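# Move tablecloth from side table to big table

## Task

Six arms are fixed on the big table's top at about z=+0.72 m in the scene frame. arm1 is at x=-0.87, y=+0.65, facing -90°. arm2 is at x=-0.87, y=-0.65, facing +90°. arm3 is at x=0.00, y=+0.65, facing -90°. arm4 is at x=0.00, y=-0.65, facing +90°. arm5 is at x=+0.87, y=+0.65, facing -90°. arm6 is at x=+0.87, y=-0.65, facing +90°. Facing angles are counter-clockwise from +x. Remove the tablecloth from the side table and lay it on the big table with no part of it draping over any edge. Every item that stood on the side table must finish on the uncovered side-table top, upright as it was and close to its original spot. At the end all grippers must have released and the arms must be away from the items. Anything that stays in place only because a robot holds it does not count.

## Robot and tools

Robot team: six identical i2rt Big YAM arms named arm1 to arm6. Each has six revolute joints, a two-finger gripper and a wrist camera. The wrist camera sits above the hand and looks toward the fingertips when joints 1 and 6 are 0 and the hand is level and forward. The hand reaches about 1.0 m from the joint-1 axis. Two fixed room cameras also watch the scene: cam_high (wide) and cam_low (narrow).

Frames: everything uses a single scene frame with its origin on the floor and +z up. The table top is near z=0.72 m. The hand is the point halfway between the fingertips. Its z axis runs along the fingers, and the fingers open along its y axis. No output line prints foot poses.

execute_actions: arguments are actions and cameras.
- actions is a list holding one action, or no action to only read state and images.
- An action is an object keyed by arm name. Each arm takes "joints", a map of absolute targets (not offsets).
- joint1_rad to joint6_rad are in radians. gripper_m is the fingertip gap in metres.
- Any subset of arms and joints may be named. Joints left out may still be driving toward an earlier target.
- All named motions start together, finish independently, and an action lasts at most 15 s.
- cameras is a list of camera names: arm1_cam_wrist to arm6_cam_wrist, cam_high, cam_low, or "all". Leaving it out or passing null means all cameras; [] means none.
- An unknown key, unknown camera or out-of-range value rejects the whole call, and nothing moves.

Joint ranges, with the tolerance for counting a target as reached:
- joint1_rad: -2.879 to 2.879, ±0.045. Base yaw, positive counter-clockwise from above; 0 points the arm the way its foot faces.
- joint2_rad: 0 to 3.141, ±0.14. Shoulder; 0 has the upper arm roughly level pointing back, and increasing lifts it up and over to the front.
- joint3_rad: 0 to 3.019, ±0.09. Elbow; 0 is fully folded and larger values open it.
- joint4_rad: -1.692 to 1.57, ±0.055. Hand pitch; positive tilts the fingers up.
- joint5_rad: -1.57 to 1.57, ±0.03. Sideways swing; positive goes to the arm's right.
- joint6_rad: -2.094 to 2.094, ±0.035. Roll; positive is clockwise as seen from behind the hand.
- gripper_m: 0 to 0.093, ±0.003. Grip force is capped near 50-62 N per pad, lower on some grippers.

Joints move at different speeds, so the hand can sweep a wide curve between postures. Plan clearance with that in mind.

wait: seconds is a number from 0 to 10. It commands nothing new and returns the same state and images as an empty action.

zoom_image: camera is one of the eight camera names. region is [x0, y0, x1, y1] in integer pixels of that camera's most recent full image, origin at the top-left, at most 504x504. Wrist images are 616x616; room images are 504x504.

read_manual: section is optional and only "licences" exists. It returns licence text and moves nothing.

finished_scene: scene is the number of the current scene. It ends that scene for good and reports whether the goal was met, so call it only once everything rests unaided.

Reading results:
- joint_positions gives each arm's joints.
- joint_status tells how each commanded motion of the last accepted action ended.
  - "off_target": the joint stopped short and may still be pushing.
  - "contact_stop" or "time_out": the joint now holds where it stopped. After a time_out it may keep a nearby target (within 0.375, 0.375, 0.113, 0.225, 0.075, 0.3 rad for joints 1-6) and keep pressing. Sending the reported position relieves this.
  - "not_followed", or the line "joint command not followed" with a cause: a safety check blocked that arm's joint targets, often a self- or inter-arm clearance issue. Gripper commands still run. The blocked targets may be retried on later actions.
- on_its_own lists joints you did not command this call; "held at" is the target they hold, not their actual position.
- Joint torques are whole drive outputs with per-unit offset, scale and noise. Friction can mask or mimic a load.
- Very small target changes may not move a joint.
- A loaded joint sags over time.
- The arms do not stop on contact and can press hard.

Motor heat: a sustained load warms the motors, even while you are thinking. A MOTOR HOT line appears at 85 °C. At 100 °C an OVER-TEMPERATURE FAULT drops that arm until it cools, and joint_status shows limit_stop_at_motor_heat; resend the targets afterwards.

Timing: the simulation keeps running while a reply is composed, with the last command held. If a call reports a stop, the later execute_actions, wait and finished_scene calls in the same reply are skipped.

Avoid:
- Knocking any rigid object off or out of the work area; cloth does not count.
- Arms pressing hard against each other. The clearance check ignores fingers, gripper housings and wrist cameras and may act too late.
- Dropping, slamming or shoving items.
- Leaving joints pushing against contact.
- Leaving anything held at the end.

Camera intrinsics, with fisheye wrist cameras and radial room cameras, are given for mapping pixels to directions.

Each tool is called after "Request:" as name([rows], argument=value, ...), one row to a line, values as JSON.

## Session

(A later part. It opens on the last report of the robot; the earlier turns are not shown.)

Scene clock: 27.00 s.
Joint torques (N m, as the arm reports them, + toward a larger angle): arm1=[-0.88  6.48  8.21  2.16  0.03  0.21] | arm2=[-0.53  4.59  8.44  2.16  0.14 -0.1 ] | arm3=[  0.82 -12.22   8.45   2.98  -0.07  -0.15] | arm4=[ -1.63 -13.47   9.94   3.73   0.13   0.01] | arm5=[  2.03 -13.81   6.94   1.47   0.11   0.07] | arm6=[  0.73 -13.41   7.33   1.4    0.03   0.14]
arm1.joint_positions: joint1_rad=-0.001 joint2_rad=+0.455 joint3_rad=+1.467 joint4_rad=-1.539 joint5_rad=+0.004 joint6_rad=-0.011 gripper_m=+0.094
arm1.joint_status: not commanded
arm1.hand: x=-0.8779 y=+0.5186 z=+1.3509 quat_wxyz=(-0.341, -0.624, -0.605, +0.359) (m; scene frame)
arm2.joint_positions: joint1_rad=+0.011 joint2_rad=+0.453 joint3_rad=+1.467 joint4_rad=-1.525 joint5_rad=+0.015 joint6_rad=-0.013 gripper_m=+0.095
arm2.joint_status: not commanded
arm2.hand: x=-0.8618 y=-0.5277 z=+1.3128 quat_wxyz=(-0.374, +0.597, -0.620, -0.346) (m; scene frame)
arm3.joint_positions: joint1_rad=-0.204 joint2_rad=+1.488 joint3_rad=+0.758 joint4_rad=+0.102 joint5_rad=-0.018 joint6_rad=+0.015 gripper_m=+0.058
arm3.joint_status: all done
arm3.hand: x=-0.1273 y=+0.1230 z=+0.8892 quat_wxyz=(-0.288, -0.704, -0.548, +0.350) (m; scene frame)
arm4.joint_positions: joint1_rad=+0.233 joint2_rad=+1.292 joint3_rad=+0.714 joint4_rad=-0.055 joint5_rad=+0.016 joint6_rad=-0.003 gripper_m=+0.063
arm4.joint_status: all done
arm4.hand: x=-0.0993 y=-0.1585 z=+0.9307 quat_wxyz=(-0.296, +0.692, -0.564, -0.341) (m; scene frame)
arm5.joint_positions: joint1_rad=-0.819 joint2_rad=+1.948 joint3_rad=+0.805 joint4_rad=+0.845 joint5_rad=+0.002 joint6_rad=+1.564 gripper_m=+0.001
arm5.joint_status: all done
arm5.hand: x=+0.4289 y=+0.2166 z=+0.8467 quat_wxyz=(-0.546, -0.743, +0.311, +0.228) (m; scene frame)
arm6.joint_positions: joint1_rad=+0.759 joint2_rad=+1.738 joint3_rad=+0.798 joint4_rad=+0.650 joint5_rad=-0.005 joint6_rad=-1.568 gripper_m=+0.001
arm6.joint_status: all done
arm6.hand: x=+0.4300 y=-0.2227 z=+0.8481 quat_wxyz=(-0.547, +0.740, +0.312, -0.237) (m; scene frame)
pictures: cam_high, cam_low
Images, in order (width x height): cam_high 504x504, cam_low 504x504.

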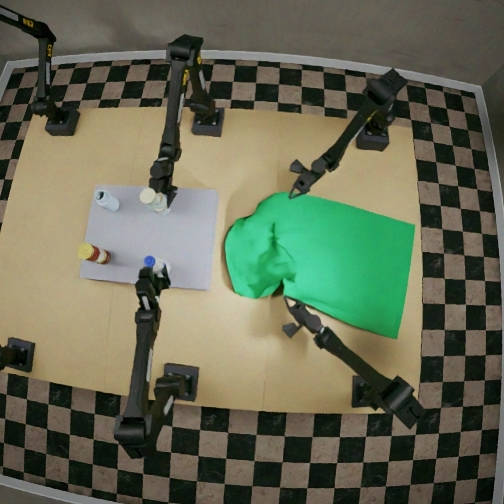

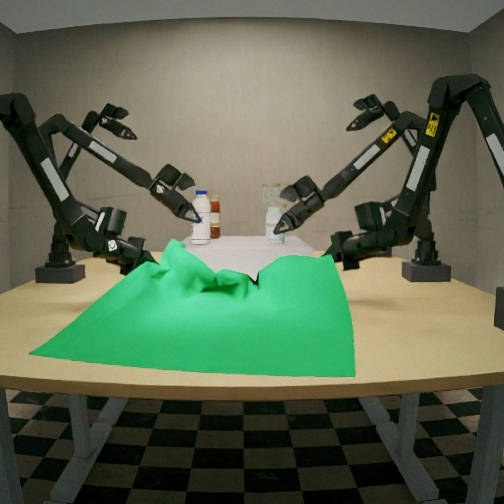

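Request:
execute_actions([
  {"arm5":{"joints":{"gripper_m":0.09}},"arm6":{"joints":{"gripper_m":0.09}},"arm4":{"joints":{"gripper_m":0.093}},"arm3":{"joints":{"gripper_m":0.093}}},
], cameras=[])

Request:
execute_actions([
  {"arm5":{"joints":{"joint1_rad":-1.05}},"arm6":{"joints":{"joint1_rad":1.0}},"arm4":{"joints":{"joint2_rad":0.96,"joint3_rad":0.48,"joint4_rad":-0.115}},"arm3":{"joints":{"joint2_rad":1.21,"joint3_rad":0.49,"joint4_rad":0.12}}},
], cameras=["cam_high","cam_low"])

Scene clock: 29.17 s.
Joint torques (N m, as the arm reports them, + toward a larger angle): arm1=[-0.61  5.58  8.16  2.22  0.09  0.17] | arm2=[-0.57  4.59  8.44  2.17  0.14 -0.1 ] | arm3=[  0.79 -12.15   8.44   2.83  -0.08  -0.15] | arm4=[ -1.61 -13.16   9.98   3.09   0.13   0.01] | arm5=[  2.   -13.79   6.94   1.45   0.11   0.08] | arm6=[  0.51 -13.52   7.25   1.36   0.03   0.15]
arm1.joint_positions: joint1_rad=-0.001 joint2_rad=+0.455 joint3_rad=+1.467 joint4_rad=-1.539 joint5_rad=+0.004 joint6_rad=-0.011 gripper_m=+0.094
arm1.joint_status: not commanded
arm1.hand: x=-0.8779 y=+0.5186 z=+1.3509 quat_wxyz=(-0.341, -0.624, -0.605, +0.359) (m; scene frame)
arm2.joint_positions: joint1_rad=+0.011 joint2_rad=+0.453 joint3_rad=+1.467 joint4_rad=-1.525 joint5_rad=+0.015 joint6_rad=-0.013 gripper_m=+0.095
arm2.joint_status: not commanded
arm2.hand: x=-0.8618 y=-0.5277 z=+1.3128 quat_wxyz=(-0.374, +0.597, -0.620, -0.346) (m; scene frame)
arm3.joint_positions: joint1_rad=-0.204 joint2_rad=+1.488 joint3_rad=+0.758 joint4_rad=+0.107 joint5_rad=-0.018 joint6_rad=+0.015 gripper_m=+0.093
arm3.joint_status: all done
arm3.hand: x=-0.1274 y=+0.1224 z=+0.8903 quat_wxyz=(-0.289, -0.703, -0.547, +0.351) (m; scene frame)
arm4.joint_positions: joint1_rad=+0.233 joint2_rad=+1.289 joint3_rad=+0.714 joint4_rad=-0.040 joint5_rad=+0.016 joint6_rad=-0.003 gripper_m=+0.093
arm4.joint_status: all done
arm4.hand: x=-0.0998 y=-0.1564 z=+0.9352 quat_wxyz=(-0.301, +0.688, -0.561, -0.347) (m; scene frame)
arm5.joint_positions: joint1_rad=-0.819 joint2_rad=+1.948 joint3_rad=+0.805 joint4_rad=+0.845 joint5_rad=+0.002 joint6_rad=+1.564 gripper_m=+0.090
arm5.joint_status: all done
arm5.hand: x=+0.4289 y=+0.2166 z=+0.8467 quat_wxyz=(-0.546, -0.743, +0.311, +0.228) (m; scene frame)
arm6.joint_positions: joint1_rad=+0.759 joint2_rad=+1.738 joint3_rad=+0.798 joint4_rad=+0.650 joint5_rad=-0.005 joint6_rad=-1.568 gripper_m=+0.090
arm6.joint_status: all done
arm6.hand: x=+0.4300 y=-0.2227 z=+0.8481 quat_wxyz=(-0.547, +0.740, +0.312, -0.237) (m; scene frame)
pictures: none
No camera images: the call's "cameras" was empty. Leave "cameras" out to get every camera's image.

Scene clock: 30.37 s.
Joint torques (N m, as the arm reports them, + toward a larger angle): arm1=[-1.29  5.02  8.06  2.27  0.04  0.1 ] | arm2=[-0.54  4.54  8.44  2.17  0.14 -0.1 ] | arm3=[ 0.72 -6.79  8.49  2.44 -0.08 -0.14] | arm4=[-1.55 -6.34  9.61  1.85  0.13  0.01] | arm5=[  1.9  -13.82   6.9    1.47   0.04   0.08] | arm6=[  0.1  -13.55   7.27   1.37   0.02   0.15]
arm1.joint_positions: joint1_rad=-0.001 joint2_rad=+0.455 joint3_rad=+1.467 joint4_rad=-1.539 joint5_rad=+0.004 joint6_rad=-0.011 gripper_m=+0.094
arm1.joint_status: not commanded
arm1.hand: x=-0.8779 y=+0.5186 z=+1.3509 quat_wxyz=(-0.341, -0.624, -0.605, +0.359) (m; scene frame)
arm2.joint_positions: joint1_rad=+0.011 joint2_rad=+0.453 joint3_rad=+1.467 joint4_rad=-1.525 joint5_rad=+0.015 joint6_rad=-0.013 gripper_m=+0.095
arm2.joint_status: not commanded
arm2.hand: x=-0.8618 y=-0.5277 z=+1.3128 quat_wxyz=(-0.374, +0.597, -0.620, -0.346) (m; scene frame)
arm3.joint_positions: joint1_rad=-0.204 joint2_rad=+1.210 joint3_rad=+0.489 joint4_rad=+0.107 joint5_rad=-0.018 joint6_rad=+0.015 gripper_m=+0.093
arm3.joint_status: all done
arm3.hand: x=-0.1028 y=+0.2224 z=+0.8902 quat_wxyz=(-0.292, -0.701, -0.546, +0.354) (m; scene frame)
arm4.joint_positions: joint1_rad=+0.233 joint2_rad=+0.958 joint3_rad=+0.485 joint4_rad=-0.105 joint5_rad=+0.016 joint6_rad=-0.003 gripper_m=+0.093
arm4.joint_status: all done
arm4.hand: x=-0.0803 y=-0.2522 z=+0.9425 quat_wxyz=(-0.311, +0.682, -0.556, -0.360) (m; scene frame)
arm5.joint_positions: joint1_rad=-1.056 joint2_rad=+1.948 joint3_rad=+0.805 joint4_rad=+0.845 joint5_rad=+0.004 joint6_rad=+1.564 gripper_m=+0.090
arm5.joint_status: all done
arm5.hand: x=+0.3393 y=+0.3324 z=+0.8456 quat_wxyz=(-0.514, -0.702, +0.397, +0.292) (m; scene frame)
arm6.joint_positions: joint1_rad=+1.013 joint2_rad=+1.738 joint3_rad=+0.798 joint4_rad=+0.650 joint5_rad=-0.005 joint6_rad=-1.568 gripper_m=+0.090
arm6.joint_status: all done
arm6.hand: x=+0.3369 y=-0.3470 z=+0.8490 quat_wxyz=(-0.513, +0.694, +0.402, -0.305) (m; scene frame)
pictures: cam_high, cam_low
Images, in order (width x height): cam_high 504x504, cam_low 504x504.

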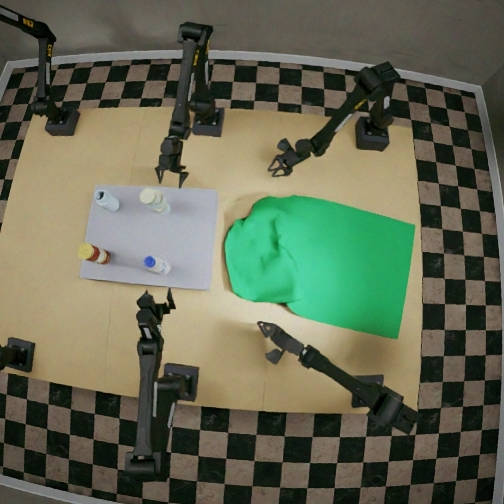

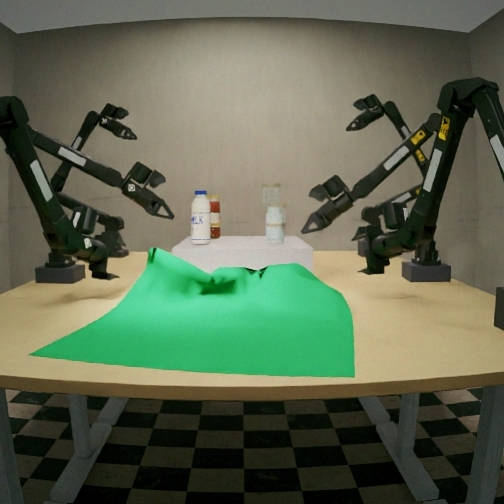

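Request:
finished_scene(scene=1)

The scene is finished: the task was done.


## Next scene

The same job, from a new start.

Request:
execute_actions(actions=[], cameras=["arm3_cam_wrist","arm4_cam_wrist","cam_high","cam_low"])

Scene clock: 0.00 s.
Joint torques (N m, as the arm reports them, + toward a larger angle): no reading
arm1.joint_positions: joint1_rad=-0.001 joint2_rad=+0.455 joint3_rad=+1.467 joint4_rad=-1.539 joint5_rad=+0.004 joint6_rad=-0.011 gripper_m=+0.094
arm1.joint_status: not commanded
arm1.hand: x=-0.8779 y=+0.5186 z=+1.3509 quat_wxyz=(-0.341, -0.624, -0.605, +0.359) (m; scene frame)
arm2.joint_positions: joint1_rad=+0.011 joint2_rad=+0.453 joint3_rad=+1.467 joint4_rad=-1.525 joint5_rad=+0.015 joint6_rad=-0.013 gripper_m=+0.095
arm2.joint_status: not commanded
arm2.hand: x=-0.8618 y=-0.5277 z=+1.3128 quat_wxyz=(-0.374, +0.597, -0.620, -0.346) (m; scene frame)
arm3.joint_positions: joint1_rad=-0.002 joint2_rad=+0.422 joint3_rad=+1.457 joint4_rad=-1.540 joint5_rad=-0.017 joint6_rad=+0.015 gripper_m=+0.094
arm3.joint_status: not commanded
arm3.hand: x=-0.0025 y=+0.5341 z=+1.3334 quat_wxyz=(-0.359, -0.623, -0.595, +0.358) (m; scene frame)
arm4.joint_positions: joint1_rad=+0.014 joint2_rad=+0.422 joint3_rad=+1.456 joint4_rad=-1.538 joint5_rad=+0.017 joint6_rad=-0.003 gripper_m=+0.094
arm4.joint_status: not commanded
arm4.hand: x=-0.0017 y=-0.5358 z=+1.3296 quat_wxyz=(-0.372, +0.604, -0.614, -0.347) (m; scene frame)
arm5.joint_positions: joint1_rad=-0.010 joint2_rad=+0.429 joint3_rad=+1.456 joint4_rad=-1.542 joint5_rad=+0.004 joint6_rad=-0.013 gripper_m=+0.095
arm5.joint_status: not commanded
arm5.hand: x=+0.8654 y=+0.5342 z=+1.3683 quat_wxyz=(-0.359, -0.604, -0.617, +0.355) (m; scene frame)
arm6.joint_positions: joint1_rad=-0.002 joint2_rad=+0.420 joint3_rad=+1.480 joint4_rad=-1.536 joint5_rad=-0.003 joint6_rad=+0.002 gripper_m=+0.095
arm6.joint_status: not commanded
arm6.hand: x=+0.8664 y=-0.5374 z=+1.3032 quat_wxyz=(-0.357, +0.617, -0.593, -0.375) (m; scene frame)
pictures: arm3_cam_wrist, arm4_cam_wrist, cam_high, cam_low
Images, in order (width x height): arm3_cam_wrist 616x616, arm4_cam_wrist 616x616, cam_high 504x504, cam_low 504x504.

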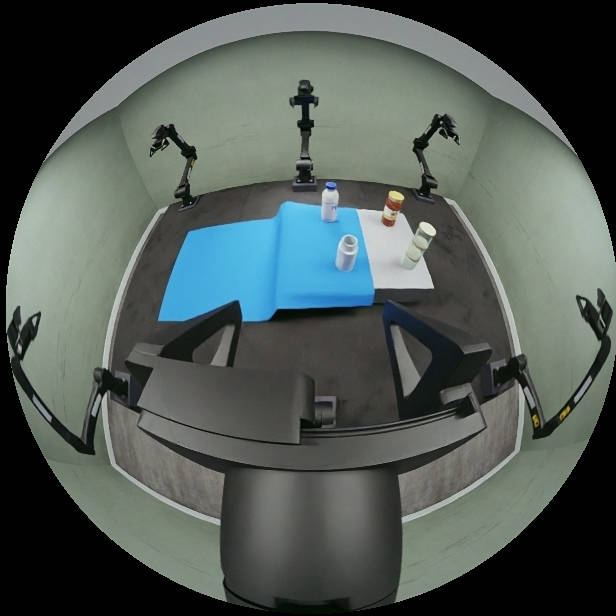

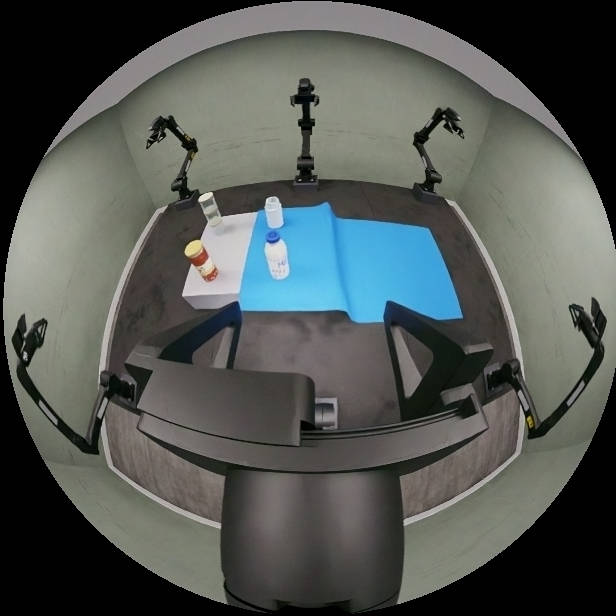

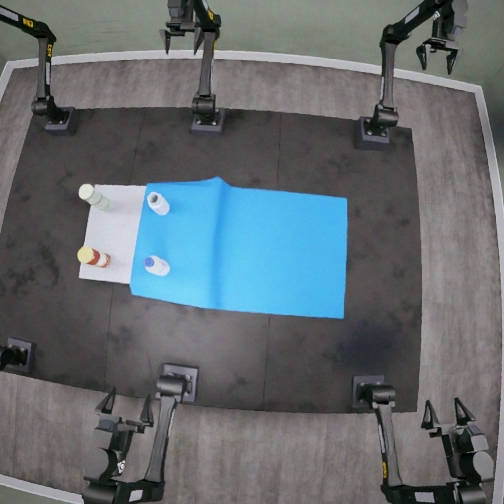

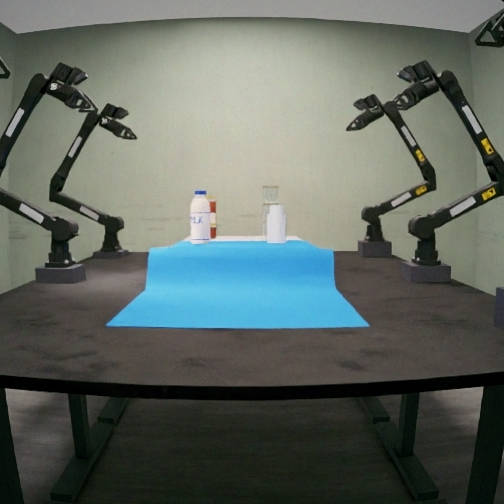

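Nearly the same layout; replay.

Request:
execute_actions([
  {"arm4":{"joints":{"joint1_rad":0.245,"joint2_rad":0.96,"joint3_rad":0.48,"joint4_rad":-0.115}},"arm3":{"joints":{"joint1_rad":-0.215,"joint2_rad":1.19,"joint3_rad":0.52,"joint4_rad":0.09}},"arm5":{"joints":{"joint1_rad":-1.2,"joint2_rad":2.43,"joint3_rad":1.61,"joint4_rad":0.53,"joint6_rad":1.57}},"arm6":{"joints":{"joint1_rad":1.17,"joint2_rad":2.32,"joint3_rad":1.58,"joint4_rad":0.45,"joint6_rad":-1.57}}},
], cameras=["arm3_cam_wrist","arm4_cam_wrist","cam_high"])

Scene clock: 3.07 s.
Joint torques (N m, as the arm reports them, + toward a larger angle): arm1=[-0.49  5.63  8.    2.37  0.04  0.18] | arm2=[-0.54  4.57  8.44  2.16  0.14 -0.1 ] | arm3=[-0.71 -6.63  8.42  2.83 -0.12 -0.15] | arm4=[-1.21 -7.5   9.38  3.03  0.09  0.01] | arm5=[  1.28 -19.14   9.34   2.37  -0.07   0.18] | arm6=[  0.12 -18.76   7.81   2.02   0.09   0.03]
arm1.joint_positions: joint1_rad=-0.001 joint2_rad=+0.455 joint3_rad=+1.467 joint4_rad=-1.539 joint5_rad=+0.004 joint6_rad=-0.011 gripper_m=+0.094
arm1.joint_status: not commanded
arm1.hand: x=-0.8779 y=+0.5186 z=+1.3509 quat_wxyz=(-0.341, -0.624, -0.605, +0.359) (m; scene frame)
arm2.joint_positions: joint1_rad=+0.011 joint2_rad=+0.453 joint3_rad=+1.467 joint4_rad=-1.525 joint5_rad=+0.015 joint6_rad=-0.013 gripper_m=+0.095
arm2.joint_status: not commanded
arm2.hand: x=-0.8618 y=-0.5277 z=+1.3128 quat_wxyz=(-0.374, +0.597, -0.620, -0.346) (m; scene frame)
arm3.joint_positions: joint1_rad=-0.203 joint2_rad=+1.190 joint3_rad=+0.522 joint4_rad=+0.066 joint5_rad=-0.017 joint6_rad=+0.015 gripper_m=+0.094
arm3.joint_status: all done
arm3.hand: x=-0.1045 y=+0.2153 z=+0.9068 quat_wxyz=(-0.295, -0.699, -0.544, +0.359) (m; scene frame)
arm4.joint_positions: joint1_rad=+0.234 joint2_rad=+0.968 joint3_rad=+0.488 joint4_rad=-0.133 joint5_rad=+0.017 joint6_rad=-0.003 gripper_m=+0.094
arm4.joint_status: all done
arm4.hand: x=-0.0798 y=-0.2547 z=+0.9345 quat_wxyz=(-0.301, +0.688, -0.561, -0.347) (m; scene frame)
arm5.joint_positions: joint1_rad=-1.199 joint2_rad=+2.413 joint3_rad=+1.597 joint4_rad=+0.512 joint5_rad=+0.007 joint6_rad=+1.553 gripper_m=+0.095
arm5.joint_status: all done
arm5.hand: x=+0.0902 y=+0.3230 z=+0.7853 quat_wxyz=(-0.487, -0.675, +0.445, +0.330) (m; scene frame)
arm6.joint_positions: joint1_rad=+1.184 joint2_rad=+2.272 joint3_rad=+1.573 joint4_rad=+0.439 joint5_rad=-0.006 joint6_rad=-1.559 gripper_m=+0.095
arm6.joint_status: all done
arm6.hand: x=+0.0721 y=-0.3627 z=+0.8023 quat_wxyz=(-0.493, +0.652, +0.452, -0.357) (m; scene frame)
pictures: arm3_cam_wrist, arm4_cam_wrist, cam_high
Images, in order (width x height): arm3_cam_wrist 616x616, arm4_cam_wrist 616x616, cam_high 504x504.

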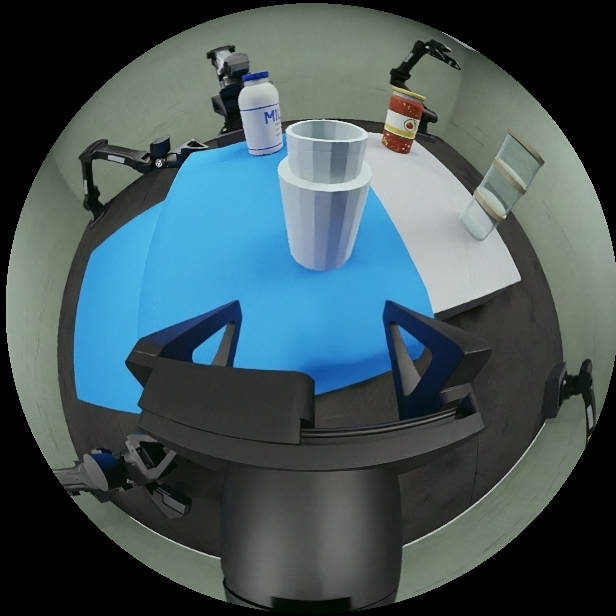

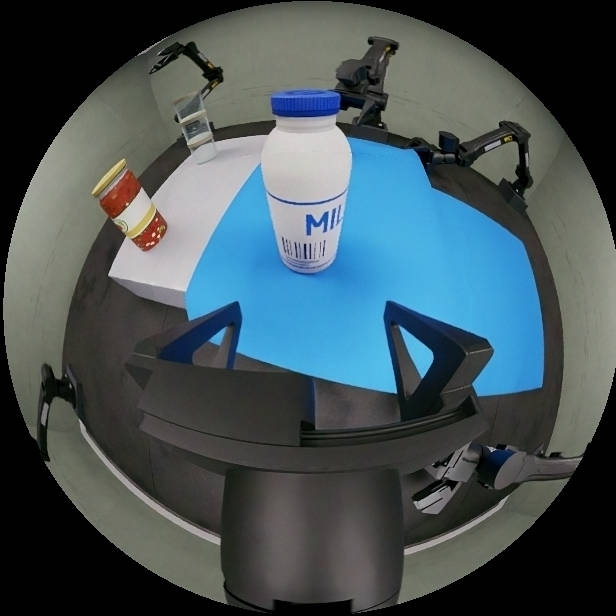

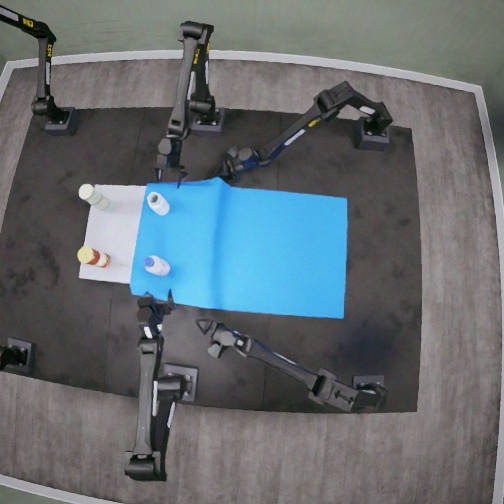

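Request:
execute_actions([
  {"arm4":{"joints":{"joint2_rad":1.29,"joint3_rad":0.72,"joint4_rad":-0.02}},"arm3":{"joints":{"joint1_rad":-0.235,"joint2_rad":1.46,"joint3_rad":0.78,"joint4_rad":0.11}}},
], cameras=["arm3_cam_wrist","arm4_cam_wrist"])

Request:
execute_actions([
  {"arm4":{"joints":{"gripper_m":0.03}},"arm3":{"joints":{"gripper_m":0.03}}},
], cameras=[])

Request:
execute_actions([
  {"arm4":{"joints":{"joint3_rad":0.92,"joint4_rad":-0.16}},"arm3":{"joints":{"joint3_rad":0.92,"joint4_rad":-0.03}}},
], cameras=[])

Request:
execute_actions([
  {"arm5":{"joints":{"joint1_rad":-1.06}},"arm6":{"joints":{"joint1_rad":1.0}}},
], cameras=["arm5_cam_wrist","arm6_cam_wrist","cam_low"])

Scene clock: 6.90 s.
Joint torques (N m, as the arm reports them, + toward a larger angle): arm1=[-1.72  5.91  8.09  2.04  0.08  0.1 ] | arm2=[-0.51  4.57  8.44  2.16  0.14 -0.1 ] | arm3=[-1.02 -9.67 11.6   2.64 -0.12 -0.14] | arm4=[ -1.27 -10.85  11.87   2.71   0.09   0.01] | arm5=[  1.3  -19.22   9.34   2.37  -0.07   0.18] | arm6=[  0.16 -18.75   7.81   2.02   0.09   0.04]
arm1.joint_positions: joint1_rad=-0.001 joint2_rad=+0.455 joint3_rad=+1.467 joint4_rad=-1.539 joint5_rad=+0.004 joint6_rad=-0.011 gripper_m=+0.094
arm1.joint_status: not commanded
arm1.hand: x=-0.8779 y=+0.5186 z=+1.3509 quat_wxyz=(-0.341, -0.624, -0.605, +0.359) (m; scene frame)
arm2.joint_positions: joint1_rad=+0.011 joint2_rad=+0.453 joint3_rad=+1.467 joint4_rad=-1.525 joint5_rad=+0.015 joint6_rad=-0.013 gripper_m=+0.095
arm2.joint_status: not commanded
arm2.hand: x=-0.8618 y=-0.5277 z=+1.3128 quat_wxyz=(-0.374, +0.597, -0.620, -0.346) (m; scene frame)
arm3.joint_positions: joint1_rad=-0.221 joint2_rad=+1.455 joint3_rad=+0.743 joint4_rad=+0.090 joint5_rad=-0.017 joint6_rad=+0.015 gripper_m=+0.094
arm3.joint_status: all done
arm3.hand: x=-0.1346 y=+0.1323 z=+0.8965 quat_wxyz=(-0.286, -0.707, -0.541, +0.354) (m; scene frame)
arm4.joint_positions: joint1_rad=+0.234 joint2_rad=+1.280 joint3_rad=+0.689 joint4_rad=-0.031 joint5_rad=+0.017 joint6_rad=-0.003 gripper_m=+0.094
arm4.joint_status: all done
arm4.hand: x=-0.0984 y=-0.1641 z=+0.9285 quat_wxyz=(-0.299, +0.690, -0.562, -0.345) (m; scene frame)
arm5.joint_positions: joint1_rad=-1.199 joint2_rad=+2.413 joint3_rad=+1.597 joint4_rad=+0.512 joint5_rad=+0.007 joint6_rad=+1.554 gripper_m=+0.095
arm5.joint_status: not commanded
arm5.hand: x=+0.0902 y=+0.3230 z=+0.7853 quat_wxyz=(-0.487, -0.675, +0.445, +0.330) (m; scene frame)
arm6.joint_positions: joint1_rad=+1.184 joint2_rad=+2.272 joint3_rad=+1.573 joint4_rad=+0.439 joint5_rad=-0.006 joint6_rad=-1.559 gripper_m=+0.095
arm6.joint_status: not commanded
arm6.hand: x=+0.0721 y=-0.3627 z=+0.8023 quat_wxyz=(-0.493, +0.652, +0.452, -0.357) (m; scene frame)
pictures: arm3_cam_wrist, arm4_cam_wrist
Images, in order (width x height): arm3_cam_wrist 616x616, arm4_cam_wrist 616x616.

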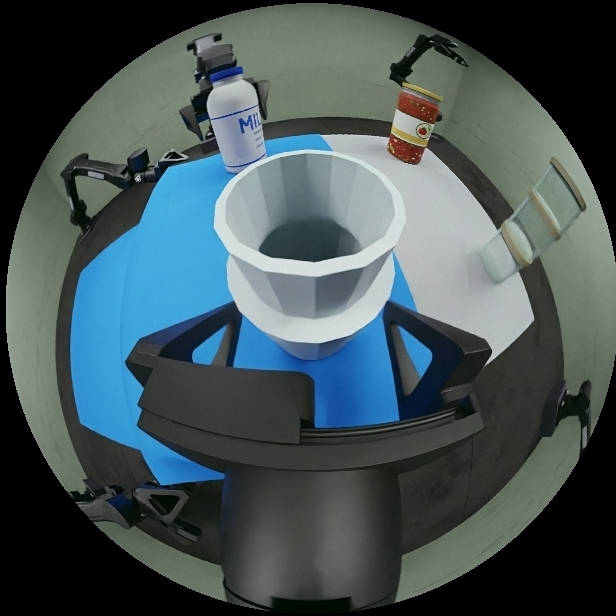

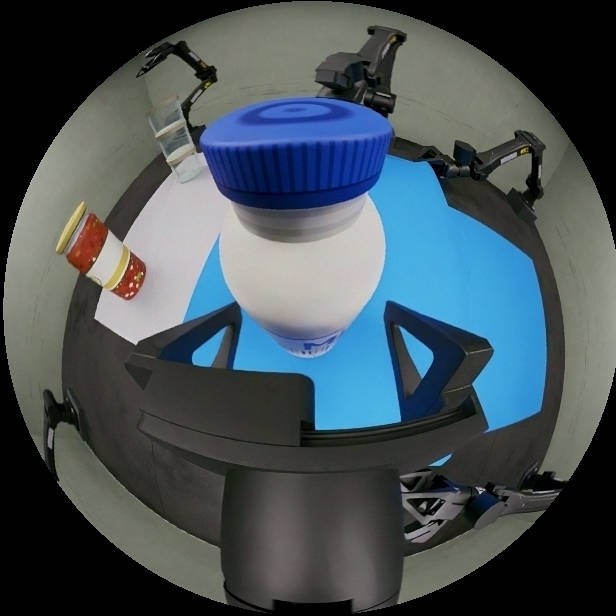

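Scene clock: 7.53 s.
Joint torques (N m, as the arm reports them, + toward a larger angle): arm1=[-0.52  5.98  8.01  2.35  0.03  0.1 ] | arm2=[-0.53  4.57  8.44  2.16  0.14 -0.1 ] | arm3=[ -1.06 -10.2   11.58   2.63  -0.11  -0.15] | arm4=[ -1.39 -10.93  11.9    2.72   0.11   0.02] | arm5=[  1.3  -19.19   9.34   2.36  -0.07   0.18] | arm6=[  0.19 -18.67   7.82   2.01   0.09   0.03]
arm1.joint_positions: joint1_rad=-0.001 joint2_rad=+0.455 joint3_rad=+1.467 joint4_rad=-1.539 joint5_rad=+0.004 joint6_rad=-0.011 gripper_m=+0.094
arm1.joint_status: not commanded
arm1.hand: x=-0.8779 y=+0.5186 z=+1.3509 quat_wxyz=(-0.341, -0.624, -0.605, +0.359) (m; scene frame)
arm2.joint_positions: joint1_rad=+0.011 joint2_rad=+0.453 joint3_rad=+1.467 joint4_rad=-1.525 joint5_rad=+0.015 joint6_rad=-0.013 gripper_m=+0.095
arm2.joint_status: not commanded
arm2.hand: x=-0.8618 y=-0.5277 z=+1.3128 quat_wxyz=(-0.374, +0.597, -0.620, -0.346) (m; scene frame)
arm3.joint_positions: joint1_rad=-0.221 joint2_rad=+1.455 joint3_rad=+0.743 joint4_rad=+0.090 joint5_rad=-0.017 joint6_rad=+0.015 gripper_m=+0.064
arm3.joint_status: gripper_m off_target (ended at +0.064, target +0.030)
arm3.hand: x=-0.1345 y=+0.1323 z=+0.8965 quat_wxyz=(-0.286, -0.707, -0.541, +0.354) (m; scene frame)
arm4.joint_positions: joint1_rad=+0.236 joint2_rad=+1.280 joint3_rad=+0.689 joint4_rad=-0.031 joint5_rad=+0.017 joint6_rad=-0.003 gripper_m=+0.062
arm4.joint_status: gripper_m off_target (ended at +0.062, target +0.030)
arm4.hand: x=-0.0993 y=-0.1643 z=+0.9285 quat_wxyz=(-0.299, +0.690, -0.561, -0.345) (m; scene frame)
arm5.joint_positions: joint1_rad=-1.199 joint2_rad=+2.413 joint3_rad=+1.597 joint4_rad=+0.512 joint5_rad=+0.007 joint6_rad=+1.554 gripper_m=+0.095
arm5.joint_status: not commanded
arm5.hand: x=+0.0902 y=+0.3230 z=+0.7853 quat_wxyz=(-0.487, -0.675, +0.445, +0.330) (m; scene frame)
arm6.joint_positions: joint1_rad=+1.184 joint2_rad=+2.272 joint3_rad=+1.573 joint4_rad=+0.439 joint5_rad=-0.006 joint6_rad=-1.559 gripper_m=+0.095
arm6.joint_status: not commanded
arm6.hand: x=+0.0721 y=-0.3627 z=+0.8023 quat_wxyz=(-0.493, +0.652, +0.452, -0.357) (m; scene frame)
pictures: none
No camera images: the call's "cameras" was empty. Leave "cameras" out to get every camera's image.

Scene clock: 8.60 s.
Joint torques (N m, as the arm reports them, + toward a larger angle): arm1=[-1.08  5.62  8.36  2.35  0.06  0.15] | arm2=[-0.52  4.54  8.44  2.16  0.14 -0.1 ] | arm3=[ -1.1  -12.18  13.43   1.57  -0.11  -0.14] | arm4=[ -1.43 -14.59  16.04   2.8    0.11   0.02] | arm5=[  1.33 -19.16   9.34   2.36  -0.07   0.18] | arm6=[  0.16 -18.71   7.81   2.02   0.08   0.04]
arm1.joint_positions: joint1_rad=-0.001 joint2_rad=+0.455 joint3_rad=+1.467 joint4_rad=-1.539 joint5_rad=+0.004 joint6_rad=-0.011 gripper_m=+0.094
arm1.joint_status: not commanded
arm1.hand: x=-0.8779 y=+0.5186 z=+1.3509 quat_wxyz=(-0.341, -0.624, -0.605, +0.359) (m; scene frame)
arm2.joint_positions: joint1_rad=+0.011 joint2_rad=+0.453 joint3_rad=+1.467 joint4_rad=-1.525 joint5_rad=+0.015 joint6_rad=-0.013 gripper_m=+0.095
arm2.joint_status: not commanded
arm2.hand: x=-0.8618 y=-0.5277 z=+1.3128 quat_wxyz=(-0.374, +0.597, -0.620, -0.346) (m; scene frame)
arm3.joint_positions: joint1_rad=-0.221 joint2_rad=+1.465 joint3_rad=+0.870 joint4_rad=-0.024 joint5_rad=-0.017 joint6_rad=+0.015 gripper_m=+0.064
arm3.joint_status: all done
arm3.hand: x=-0.1426 y=+0.1017 z=+0.9322 quat_wxyz=(-0.287, -0.707, -0.540, +0.355) (m; scene frame)
arm4.joint_positions: joint1_rad=+0.236 joint2_rad=+1.302 joint3_rad=+0.846 joint4_rad=-0.173 joint5_rad=+0.017 joint6_rad=-0.003 gripper_m=+0.062
arm4.joint_status: all done
arm4.hand: x=-0.1066 y=-0.1321 z=+0.9718 quat_wxyz=(-0.296, +0.692, -0.563, -0.342) (m; scene frame)
arm5.joint_positions: joint1_rad=-1.199 joint2_rad=+2.413 joint3_rad=+1.597 joint4_rad=+0.512 joint5_rad=+0.007 joint6_rad=+1.554 gripper_m=+0.095
arm5.joint_status: not commanded
arm5.hand: x=+0.0902 y=+0.3230 z=+0.7853 quat_wxyz=(-0.487, -0.675, +0.445, +0.330) (m; scene frame)
arm6.joint_positions: joint1_rad=+1.184 joint2_rad=+2.272 joint3_rad=+1.573 joint4_rad=+0.439 joint5_rad=-0.006 joint6_rad=-1.559 gripper_m=+0.095
arm6.joint_status: not commanded
arm6.hand: x=+0.0721 y=-0.3627 z=+0.8023 quat_wxyz=(-0.493, +0.652, +0.452, -0.357) (m; scene frame)
pictures: none
No camera images: the call's "cameras" was empty. Leave "cameras" out to get every camera's image.

Scene clock: 9.80 s.
Joint torques (N m, as the arm reports them, + toward a larger angle): arm1=[-1.4   5.55  7.84  2.28  0.02  0.19] | arm2=[-0.53  4.6   8.44  2.15  0.14 -0.1 ] | arm3=[ -1.01 -12.05  13.37   1.52  -0.1   -0.15] | arm4=[ -1.44 -14.54  16.03   2.81   0.11   0.02] | arm5=[  0.91 -19.43   9.25   2.13  -0.06   0.15] | arm6=[  2.55 -18.7    7.81   1.89   0.03   0.07]
arm1.joint_positions: joint1_rad=-0.001 joint2_rad=+0.455 joint3_rad=+1.467 joint4_rad=-1.539 joint5_rad=+0.004 joint6_rad=-0.011 gripper_m=+0.094
arm1.joint_status: not commanded
arm1.hand: x=-0.8779 y=+0.5186 z=+1.3509 quat_wxyz=(-0.341, -0.624, -0.605, +0.359) (m; scene frame)
arm2.joint_positions: joint1_rad=+0.011 joint2_rad=+0.453 joint3_rad=+1.467 joint4_rad=-1.525 joint5_rad=+0.015 joint6_rad=-0.013 gripper_m=+0.095
arm2.joint_status: not commanded
arm2.hand: x=-0.8618 y=-0.5277 z=+1.3128 quat_wxyz=(-0.374, +0.597, -0.620, -0.346) (m; scene frame)
arm3.joint_positions: joint1_rad=-0.221 joint2_rad=+1.465 joint3_rad=+0.870 joint4_rad=-0.024 joint5_rad=-0.017 joint6_rad=+0.015 gripper_m=+0.064
arm3.joint_status: not commanded
arm3.hand: x=-0.1426 y=+0.1017 z=+0.9322 quat_wxyz=(-0.287, -0.707, -0.540, +0.355) (m; scene frame)
arm4.joint_positions: joint1_rad=+0.236 joint2_rad=+1.302 joint3_rad=+0.846 joint4_rad=-0.173 joint5_rad=+0.017 joint6_rad=-0.003 gripper_m=+0.062
arm4.joint_status: not commanded
arm4.hand: x=-0.1066 y=-0.1321 z=+0.9718 quat_wxyz=(-0.296, +0.692, -0.563, -0.342) (m; scene frame)
arm5.joint_positions: joint1_rad=-1.053 joint2_rad=+2.413 joint3_rad=+1.597 joint4_rad=+0.517 joint5_rad=+0.007 joint6_rad=+1.557 gripper_m=+0.095
arm5.joint_status: all done
arm5.hand: x=+0.1456 y=+0.2129 z=+0.7871 quat_wxyz=(-0.513, -0.704, +0.395, +0.294) (m; scene frame)
arm6.joint_positions: joint1_rad=+0.989 joint2_rad=+2.272 joint3_rad=+1.573 joint4_rad=+0.443 joint5_rad=-0.005 joint6_rad=-1.562 gripper_m=+0.095
arm6.joint_status: all done
arm6.hand: x=+0.1426 y=-0.2133 z=+0.8020 quat_wxyz=(-0.527, +0.692, +0.387, -0.307) (m; scene frame)
pictures: arm5_cam_wrist, arm6_cam_wrist, cam_low
Images, in order (width x height): arm5_cam_wrist 616x616, arm6_cam_wrist 616x616, cam_low 504x504.

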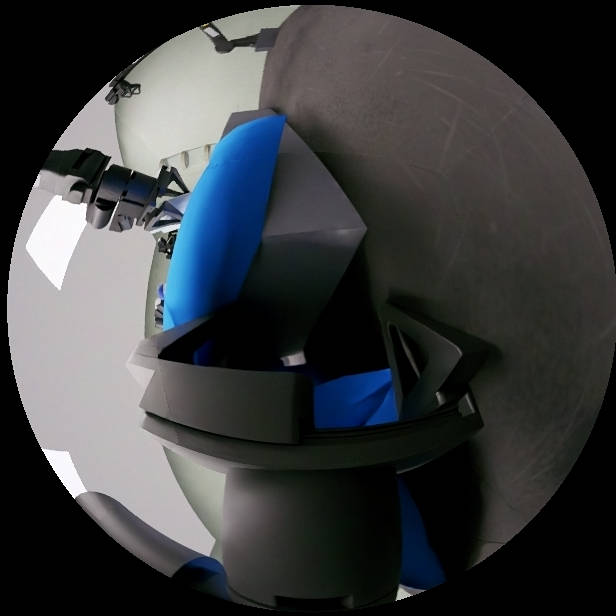

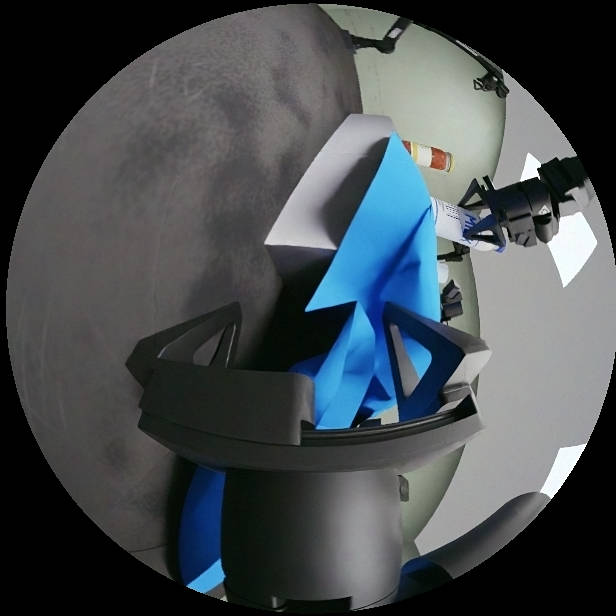

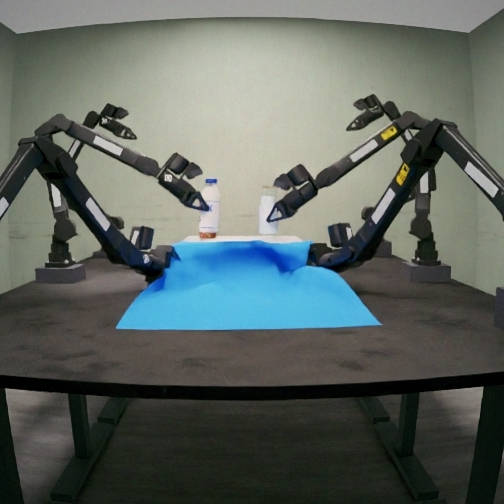

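Arm5 may be under the cloth; try anyway.

Request:
execute_actions([
  {"arm5":{"joints":{"gripper_m":0}},"arm6":{"joints":{"gripper_m":0}}},
], cameras=[])

Request:
execute_actions([
  {"arm5":{"joints":{"joint1_rad":-0.7,"joint2_rad":1.88,"joint3_rad":0.68,"joint4_rad":0.92}},"arm6":{"joints":{"joint1_rad":0.64,"joint2_rad":1.64,"joint3_rad":0.68,"joint4_rad":0.68}}},
], cameras=["cam_high","cam_low"])

Scene clock: 11.47 s.
Joint torques (N m, as the arm reports them, + toward a larger angle): arm1=[-0.61  5.95  8.06  2.23  0.04  0.18] | arm2=[-0.55  4.55  8.43  2.16  0.14 -0.1 ] | arm3=[ -0.96 -12.03  13.38   1.53  -0.12  -0.14] | arm4=[ -1.45 -14.64  16.01   2.8    0.11   0.01] | arm5=[  0.93 -19.2    9.34   2.13  -0.06   0.15] | arm6=[  2.05 -19.67   7.81   1.9    0.17   0.11]
arm1.joint_positions: joint1_rad=-0.001 joint2_rad=+0.455 joint3_rad=+1.467 joint4_rad=-1.539 joint5_rad=+0.004 joint6_rad=-0.011 gripper_m=+0.094
arm1.joint_status: not commanded
arm1.hand: x=-0.8779 y=+0.5186 z=+1.3509 quat_wxyz=(-0.341, -0.624, -0.605, +0.359) (m; scene frame)
arm2.joint_positions: joint1_rad=+0.011 joint2_rad=+0.453 joint3_rad=+1.467 joint4_rad=-1.525 joint5_rad=+0.015 joint6_rad=-0.013 gripper_m=+0.095
arm2.joint_status: not commanded
arm2.hand: x=-0.8618 y=-0.5277 z=+1.3128 quat_wxyz=(-0.374, +0.597, -0.620, -0.346) (m; scene frame)
arm3.joint_positions: joint1_rad=-0.221 joint2_rad=+1.465 joint3_rad=+0.870 joint4_rad=-0.024 joint5_rad=-0.017 joint6_rad=+0.015 gripper_m=+0.064
arm3.joint_status: not commanded
arm3.hand: x=-0.1426 y=+0.1017 z=+0.9322 quat_wxyz=(-0.287, -0.707, -0.540, +0.355) (m; scene frame)
arm4.joint_positions: joint1_rad=+0.236 joint2_rad=+1.302 joint3_rad=+0.846 joint4_rad=-0.173 joint5_rad=+0.017 joint6_rad=-0.003 gripper_m=+0.062
arm4.joint_status: not commanded
arm4.hand: x=-0.1066 y=-0.1321 z=+0.9718 quat_wxyz=(-0.296, +0.692, -0.563, -0.342) (m; scene frame)
arm5.joint_positions: joint1_rad=-1.053 joint2_rad=+2.413 joint3_rad=+1.597 joint4_rad=+0.517 joint5_rad=+0.007 joint6_rad=+1.557 gripper_m=+0.001
arm5.joint_status: all done
arm5.hand: x=+0.1456 y=+0.2129 z=+0.7871 quat_wxyz=(-0.513, -0.704, +0.395, +0.294) (m; scene frame)
arm6.joint_positions: joint1_rad=+0.995 joint2_rad=+2.287 joint3_rad=+1.573 joint4_rad=+0.443 joint5_rad=-0.008 joint6_rad=-1.565 gripper_m=+0.001
arm6.joint_status: all done
arm6.hand: x=+0.1404 y=-0.2190 z=+0.7901 quat_wxyz=(-0.521, +0.693, +0.393, -0.306) (m; scene frame)
pictures: none
No camera images: the call's "cameras" was empty. Leave "cameras" out to get every camera's image.

Scene clock: 13.20 s.
Joint torques (N m, as the arm reports them, + toward a larger angle): arm1=[-1.24  5.96  7.97  2.3  -0.02  0.1 ] | arm2=[-0.54  4.6   8.44  2.16  0.14 -0.1 ] | arm3=[ -1.14 -12.04  13.39   1.5   -0.11  -0.14] | arm4=[ -1.43 -14.6   16.01   2.81   0.11   0.01] | arm5=[  1.96 -12.04   5.96   1.67   0.1    0.15] | arm6=[  1.52 -11.66   6.5    2.29  -0.01   0.11]
arm1.joint_positions: joint1_rad=-0.001 joint2_rad=+0.455 joint3_rad=+1.467 joint4_rad=-1.539 joint5_rad=+0.004 joint6_rad=-0.011 gripper_m=+0.094
arm1.joint_status: not commanded
arm1.hand: x=-0.8779 y=+0.5186 z=+1.3509 quat_wxyz=(-0.341, -0.624, -0.605, +0.359) (m; scene frame)
arm2.joint_positions: joint1_rad=+0.011 joint2_rad=+0.453 joint3_rad=+1.467 joint4_rad=-1.525 joint5_rad=+0.015 joint6_rad=-0.013 gripper_m=+0.095
arm2.joint_status: not commanded
arm2.hand: x=-0.8618 y=-0.5277 z=+1.3128 quat_wxyz=(-0.374, +0.597, -0.620, -0.346) (m; scene frame)
arm3.joint_positions: joint1_rad=-0.221 joint2_rad=+1.465 joint3_rad=+0.870 joint4_rad=-0.024 joint5_rad=-0.017 joint6_rad=+0.015 gripper_m=+0.064
arm3.joint_status: not commanded
arm3.hand: x=-0.1426 y=+0.1017 z=+0.9322 quat_wxyz=(-0.287, -0.707, -0.540, +0.355) (m; scene frame)
arm4.joint_positions: joint1_rad=+0.236 joint2_rad=+1.302 joint3_rad=+0.846 joint4_rad=-0.173 joint5_rad=+0.017 joint6_rad=-0.003 gripper_m=+0.062
arm4.joint_status: not commanded
arm4.hand: x=-0.1066 y=-0.1321 z=+0.9718 quat_wxyz=(-0.296, +0.692, -0.563, -0.342) (m; scene frame)
arm5.joint_positions: joint1_rad=-0.708 joint2_rad=+1.885 joint3_rad=+0.668 joint4_rad=+0.918 joint5_rad=+0.003 joint6_rad=+1.557 gripper_m=+0.001
arm5.joint_status: all done
arm5.hand: x=+0.5094 y=+0.2069 z=+0.8490 quat_wxyz=(-0.558, -0.760, +0.267, +0.199) (m; scene frame)
arm6.joint_positions: joint1_rad=+0.638 joint2_rad=+1.637 joint3_rad=+0.666 joint4_rad=+0.662 joint5_rad=-0.004 joint6_rad=-1.565 gripper_m=+0.001
arm6.joint_status: all done
arm6.hand: x=+0.5151 y=-0.2101 z=+0.8477 quat_wxyz=(-0.553, +0.763, +0.267, -0.201) (m; scene frame)
pictures: cam_high, cam_low
Images, in order (width x height): cam_high 504x504, cam_low 504x504.

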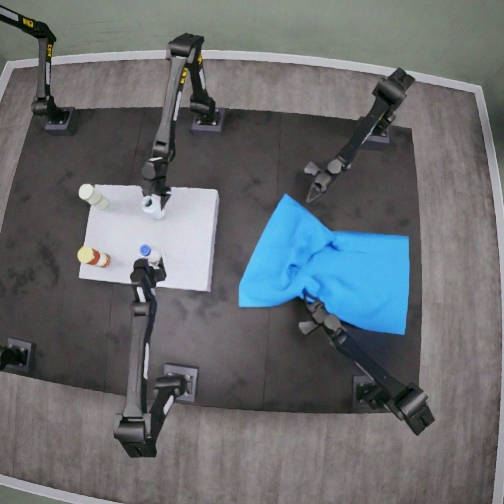

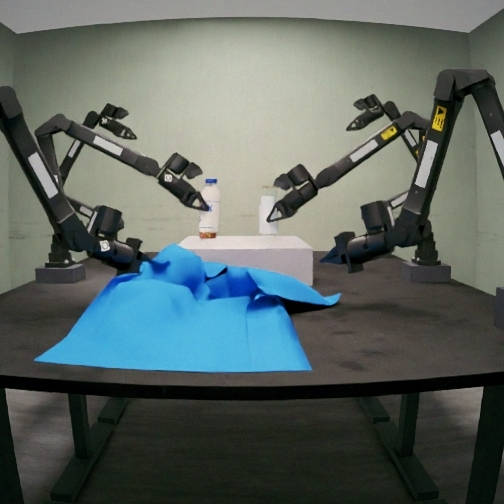

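Request:
execute_actions([
  {"arm6":{"joints":{"gripper_m":0.09}},"arm4":{"joints":{"joint2_rad":1.28,"joint3_rad":0.71,"joint4_rad":-0.02}},"arm3":{"joints":{"joint2_rad":1.45,"joint3_rad":0.755,"joint4_rad":0.11}}},
], cameras=[])

Request:
execute_actions([
  {"arm6":{"joints":{"joint1_rad":0.95}},"arm4":{"joints":{"gripper_m":0.093}},"arm3":{"joints":{"gripper_m":0.093}}},
], cameras=[])

Request:
execute_actions([
  {"arm4":{"joints":{"joint2_rad":0.96,"joint3_rad":0.48,"joint4_rad":-0.115}},"arm3":{"joints":{"joint2_rad":1.19,"joint3_rad":0.52,"joint4_rad":0.09}}},
], cameras=["cam_high","cam_low"])

Scene clock: 15.43 s.
Joint torques (N m, as the arm reports them, + toward a larger angle): arm1=[-0.79  5.71  8.11  2.14  0.07  0.14] | arm2=[-0.56  4.56  8.43  2.17  0.14 -0.1 ] | arm3=[ -1.09 -11.58   8.55   3.11  -0.11  -0.14] | arm4=[ -1.42 -13.41   9.65   3.54   0.08   0.02] | arm5=[  1.98 -11.91   5.94   1.74   0.1    0.15] | arm6=[  1.52 -11.73   6.55   2.2   -0.01   0.11]
arm1.joint_positions: joint1_rad=-0.001 joint2_rad=+0.455 joint3_rad=+1.467 joint4_rad=-1.539 joint5_rad=+0.004 joint6_rad=-0.011 gripper_m=+0.094
arm1.joint_status: not commanded
arm1.hand: x=-0.8779 y=+0.5186 z=+1.3509 quat_wxyz=(-0.341, -0.624, -0.605, +0.359) (m; scene frame)
arm2.joint_positions: joint1_rad=+0.011 joint2_rad=+0.453 joint3_rad=+1.467 joint4_rad=-1.525 joint5_rad=+0.015 joint6_rad=-0.013 gripper_m=+0.095
arm2.joint_status: not commanded
arm2.hand: x=-0.8618 y=-0.5277 z=+1.3128 quat_wxyz=(-0.374, +0.597, -0.620, -0.346) (m; scene frame)
arm3.joint_positions: joint1_rad=-0.221 joint2_rad=+1.461 joint3_rad=+0.753 joint4_rad=+0.080 joint5_rad=-0.017 joint6_rad=+0.016 gripper_m=+0.064
arm3.joint_status: all done
arm3.hand: x=-0.1351 y=+0.1300 z=+0.8963 quat_wxyz=(-0.285, -0.708, -0.541, +0.352) (m; scene frame)
arm4.joint_positions: joint1_rad=+0.236 joint2_rad=+1.291 joint3_rad=+0.708 joint4_rad=-0.050 joint5_rad=+0.017 joint6_rad=-0.004 gripper_m=+0.062
arm4.joint_status: all done
arm4.hand: x=-0.1001 y=-0.1602 z=+0.9288 quat_wxyz=(-0.296, +0.693, -0.563, -0.341) (m; scene frame)
arm5.joint_positions: joint1_rad=-0.708 joint2_rad=+1.885 joint3_rad=+0.668 joint4_rad=+0.918 joint5_rad=+0.003 joint6_rad=+1.557 gripper_m=+0.001
arm5.joint_status: not commanded
arm5.hand: x=+0.5094 y=+0.2069 z=+0.8490 quat_wxyz=(-0.558, -0.760, +0.267, +0.199) (m; scene frame)
arm6.joint_positions: joint1_rad=+0.638 joint2_rad=+1.637 joint3_rad=+0.666 joint4_rad=+0.662 joint5_rad=-0.004 joint6_rad=-1.565 gripper_m=+0.090
arm6.joint_status: all done
arm6.hand: x=+0.5151 y=-0.2101 z=+0.8477 quat_wxyz=(-0.553, +0.763, +0.267, -0.201) (m; scene frame)
pictures: none
No camera images: the call's "cameras" was empty. Leave "cameras" out to get every camera's image.

Scene clock: 16.43 s.
Joint torques (N m, as the arm reports them, + toward a larger angle): arm1=[-0.68  6.05  8.01  2.12  0.04  0.16] | arm2=[-0.56  4.6   8.44  2.16  0.14 -0.1 ] | arm3=[ -1.12 -11.66   8.61   2.85  -0.11  -0.15] | arm4=[ -1.43 -13.19   9.67   3.01   0.08   0.02] | arm5=[  1.98 -11.89   5.94   1.74   0.09   0.15] | arm6=[  0.79 -11.55   6.52   2.22  -0.02   0.11]
arm1.joint_positions: joint1_rad=-0.001 joint2_rad=+0.455 joint3_rad=+1.467 joint4_rad=-1.539 joint5_rad=+0.004 joint6_rad=-0.011 gripper_m=+0.094
arm1.joint_status: not commanded
arm1.hand: x=-0.8779 y=+0.5186 z=+1.3509 quat_wxyz=(-0.341, -0.624, -0.605, +0.359) (m; scene frame)
arm2.joint_positions: joint1_rad=+0.011 joint2_rad=+0.453 joint3_rad=+1.467 joint4_rad=-1.525 joint5_rad=+0.015 joint6_rad=-0.013 gripper_m=+0.095
arm2.joint_status: not commanded
arm2.hand: x=-0.8618 y=-0.5277 z=+1.3128 quat_wxyz=(-0.374, +0.597, -0.620, -0.346) (m; scene frame)
arm3.joint_positions: joint1_rad=-0.221 joint2_rad=+1.461 joint3_rad=+0.753 joint4_rad=+0.086 joint5_rad=-0.017 joint6_rad=+0.016 gripper_m=+0.093
arm3.joint_status: all done
arm3.hand: x=-0.1353 y=+0.1292 z=+0.8975 quat_wxyz=(-0.287, -0.707, -0.541, +0.354) (m; scene frame)
arm4.joint_positions: joint1_rad=+0.236 joint2_rad=+1.289 joint3_rad=+0.708 joint4_rad=-0.038 joint5_rad=+0.017 joint6_rad=-0.004 gripper_m=+0.093
arm4.joint_status: all done
arm4.hand: x=-0.1005 y=-0.1585 z=+0.9322 quat_wxyz=(-0.299, +0.690, -0.561, -0.346) (m; scene frame)
arm5.joint_positions: joint1_rad=-0.708 joint2_rad=+1.885 joint3_rad=+0.668 joint4_rad=+0.918 joint5_rad=+0.003 joint6_rad=+1.557 gripper_m=+0.001
arm5.joint_status: not commanded
arm5.hand: x=+0.5094 y=+0.2069 z=+0.8490 quat_wxyz=(-0.558, -0.760, +0.267, +0.199) (m; scene frame)
arm6.joint_positions: joint1_rad=+0.957 joint2_rad=+1.637 joint3_rad=+0.666 joint4_rad=+0.662 joint5_rad=-0.004 joint6_rad=-1.565 gripper_m=+0.090
arm6.joint_status: all done
arm6.hand: x=+0.3953 y=-0.3436 z=+0.8488 quat_wxyz=(-0.514, +0.711, +0.384, -0.287) (m; scene frame)
pictures: none
No camera images: the call's "cameras" was empty. Leave "cameras" out to get every camera's image.

Scene clock: 17.50 s.
Joint torques (N m, as the arm reports them, + toward a larger angle): arm1=[-1.48  5.49  8.25  2.11  0.05  0.19] | arm2=[-0.53  4.54  8.44  2.16  0.15 -0.1 ] | arm3=[-1.01 -6.53  8.42  1.99 -0.1  -0.15] | arm4=[-1.34 -6.39  9.56  1.94  0.08  0.02] | arm5=[  1.98 -11.88   5.95   1.74   0.09   0.15] | arm6=[  0.73 -11.59   6.56   2.22   0.     0.11]
arm1.joint_positions: joint1_rad=-0.001 joint2_rad=+0.455 joint3_rad=+1.467 joint4_rad=-1.539 joint5_rad=+0.004 joint6_rad=-0.011 gripper_m=+0.094
arm1.joint_status: not commanded
arm1.hand: x=-0.8779 y=+0.5186 z=+1.3509 quat_wxyz=(-0.341, -0.624, -0.605, +0.359) (m; scene frame)
arm2.joint_positions: joint1_rad=+0.011 joint2_rad=+0.453 joint3_rad=+1.467 joint4_rad=-1.525 joint5_rad=+0.015 joint6_rad=-0.013 gripper_m=+0.095
arm2.joint_status: not commanded
arm2.hand: x=-0.8618 y=-0.5277 z=+1.3128 quat_wxyz=(-0.374, +0.597, -0.620, -0.346) (m; scene frame)
arm3.joint_positions: joint1_rad=-0.221 joint2_rad=+1.190 joint3_rad=+0.521 joint4_rad=+0.086 joint5_rad=-0.017 joint6_rad=+0.016 gripper_m=+0.093
arm3.joint_status: all done
arm3.hand: x=-0.1126 y=+0.2150 z=+0.9102 quat_wxyz=(-0.297, -0.700, -0.535, +0.368) (m; scene frame)
arm4.joint_positions: joint1_rad=+0.236 joint2_rad=+0.957 joint3_rad=+0.485 joint4_rad=-0.107 joint5_rad=+0.017 joint6_rad=-0.004 gripper_m=+0.093
arm4.joint_status: all done
arm4.hand: x=-0.0811 y=-0.2526 z=+0.9426 quat_wxyz=(-0.311, +0.683, -0.555, -0.360) (m; scene frame)
arm5.joint_positions: joint1_rad=-0.708 joint2_rad=+1.885 joint3_rad=+0.668 joint4_rad=+0.918 joint5_rad=+0.003 joint6_rad=+1.557 gripper_m=+0.001
arm5.joint_status: not commanded
arm5.hand: x=+0.5094 y=+0.2069 z=+0.8490 quat_wxyz=(-0.558, -0.760, +0.267, +0.199) (m; scene frame)
arm6.joint_positions: joint1_rad=+0.957 joint2_rad=+1.637 joint3_rad=+0.666 joint4_rad=+0.662 joint5_rad=-0.004 joint6_rad=-1.565 gripper_m=+0.090
arm6.joint_status: not commanded
arm6.hand: x=+0.3953 y=-0.3436 z=+0.8488 quat_wxyz=(-0.514, +0.711, +0.384, -0.287) (m; scene frame)
pictures: cam_high, cam_low
Images, in order (width x height): cam_high 504x504, cam_low 504x504.

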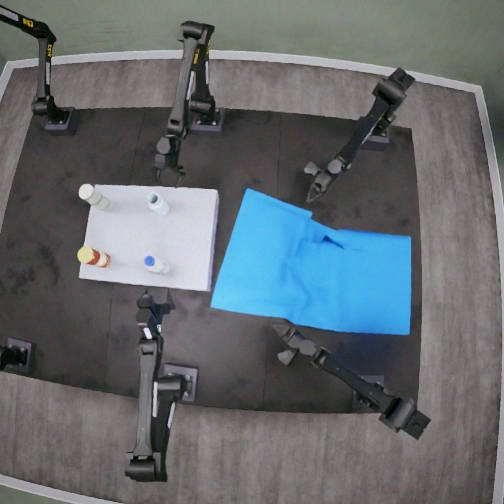

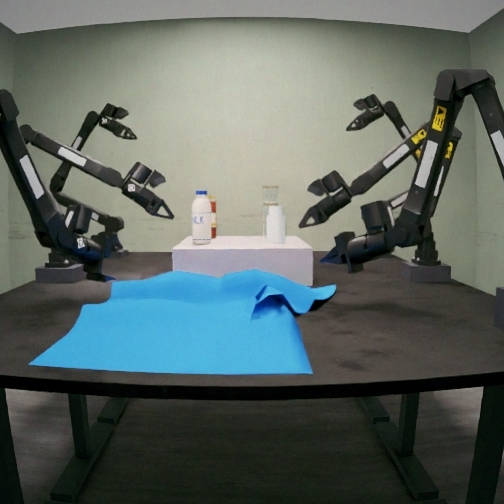

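Request:
finished_scene(scene=2)

The scene is finished: the task was done.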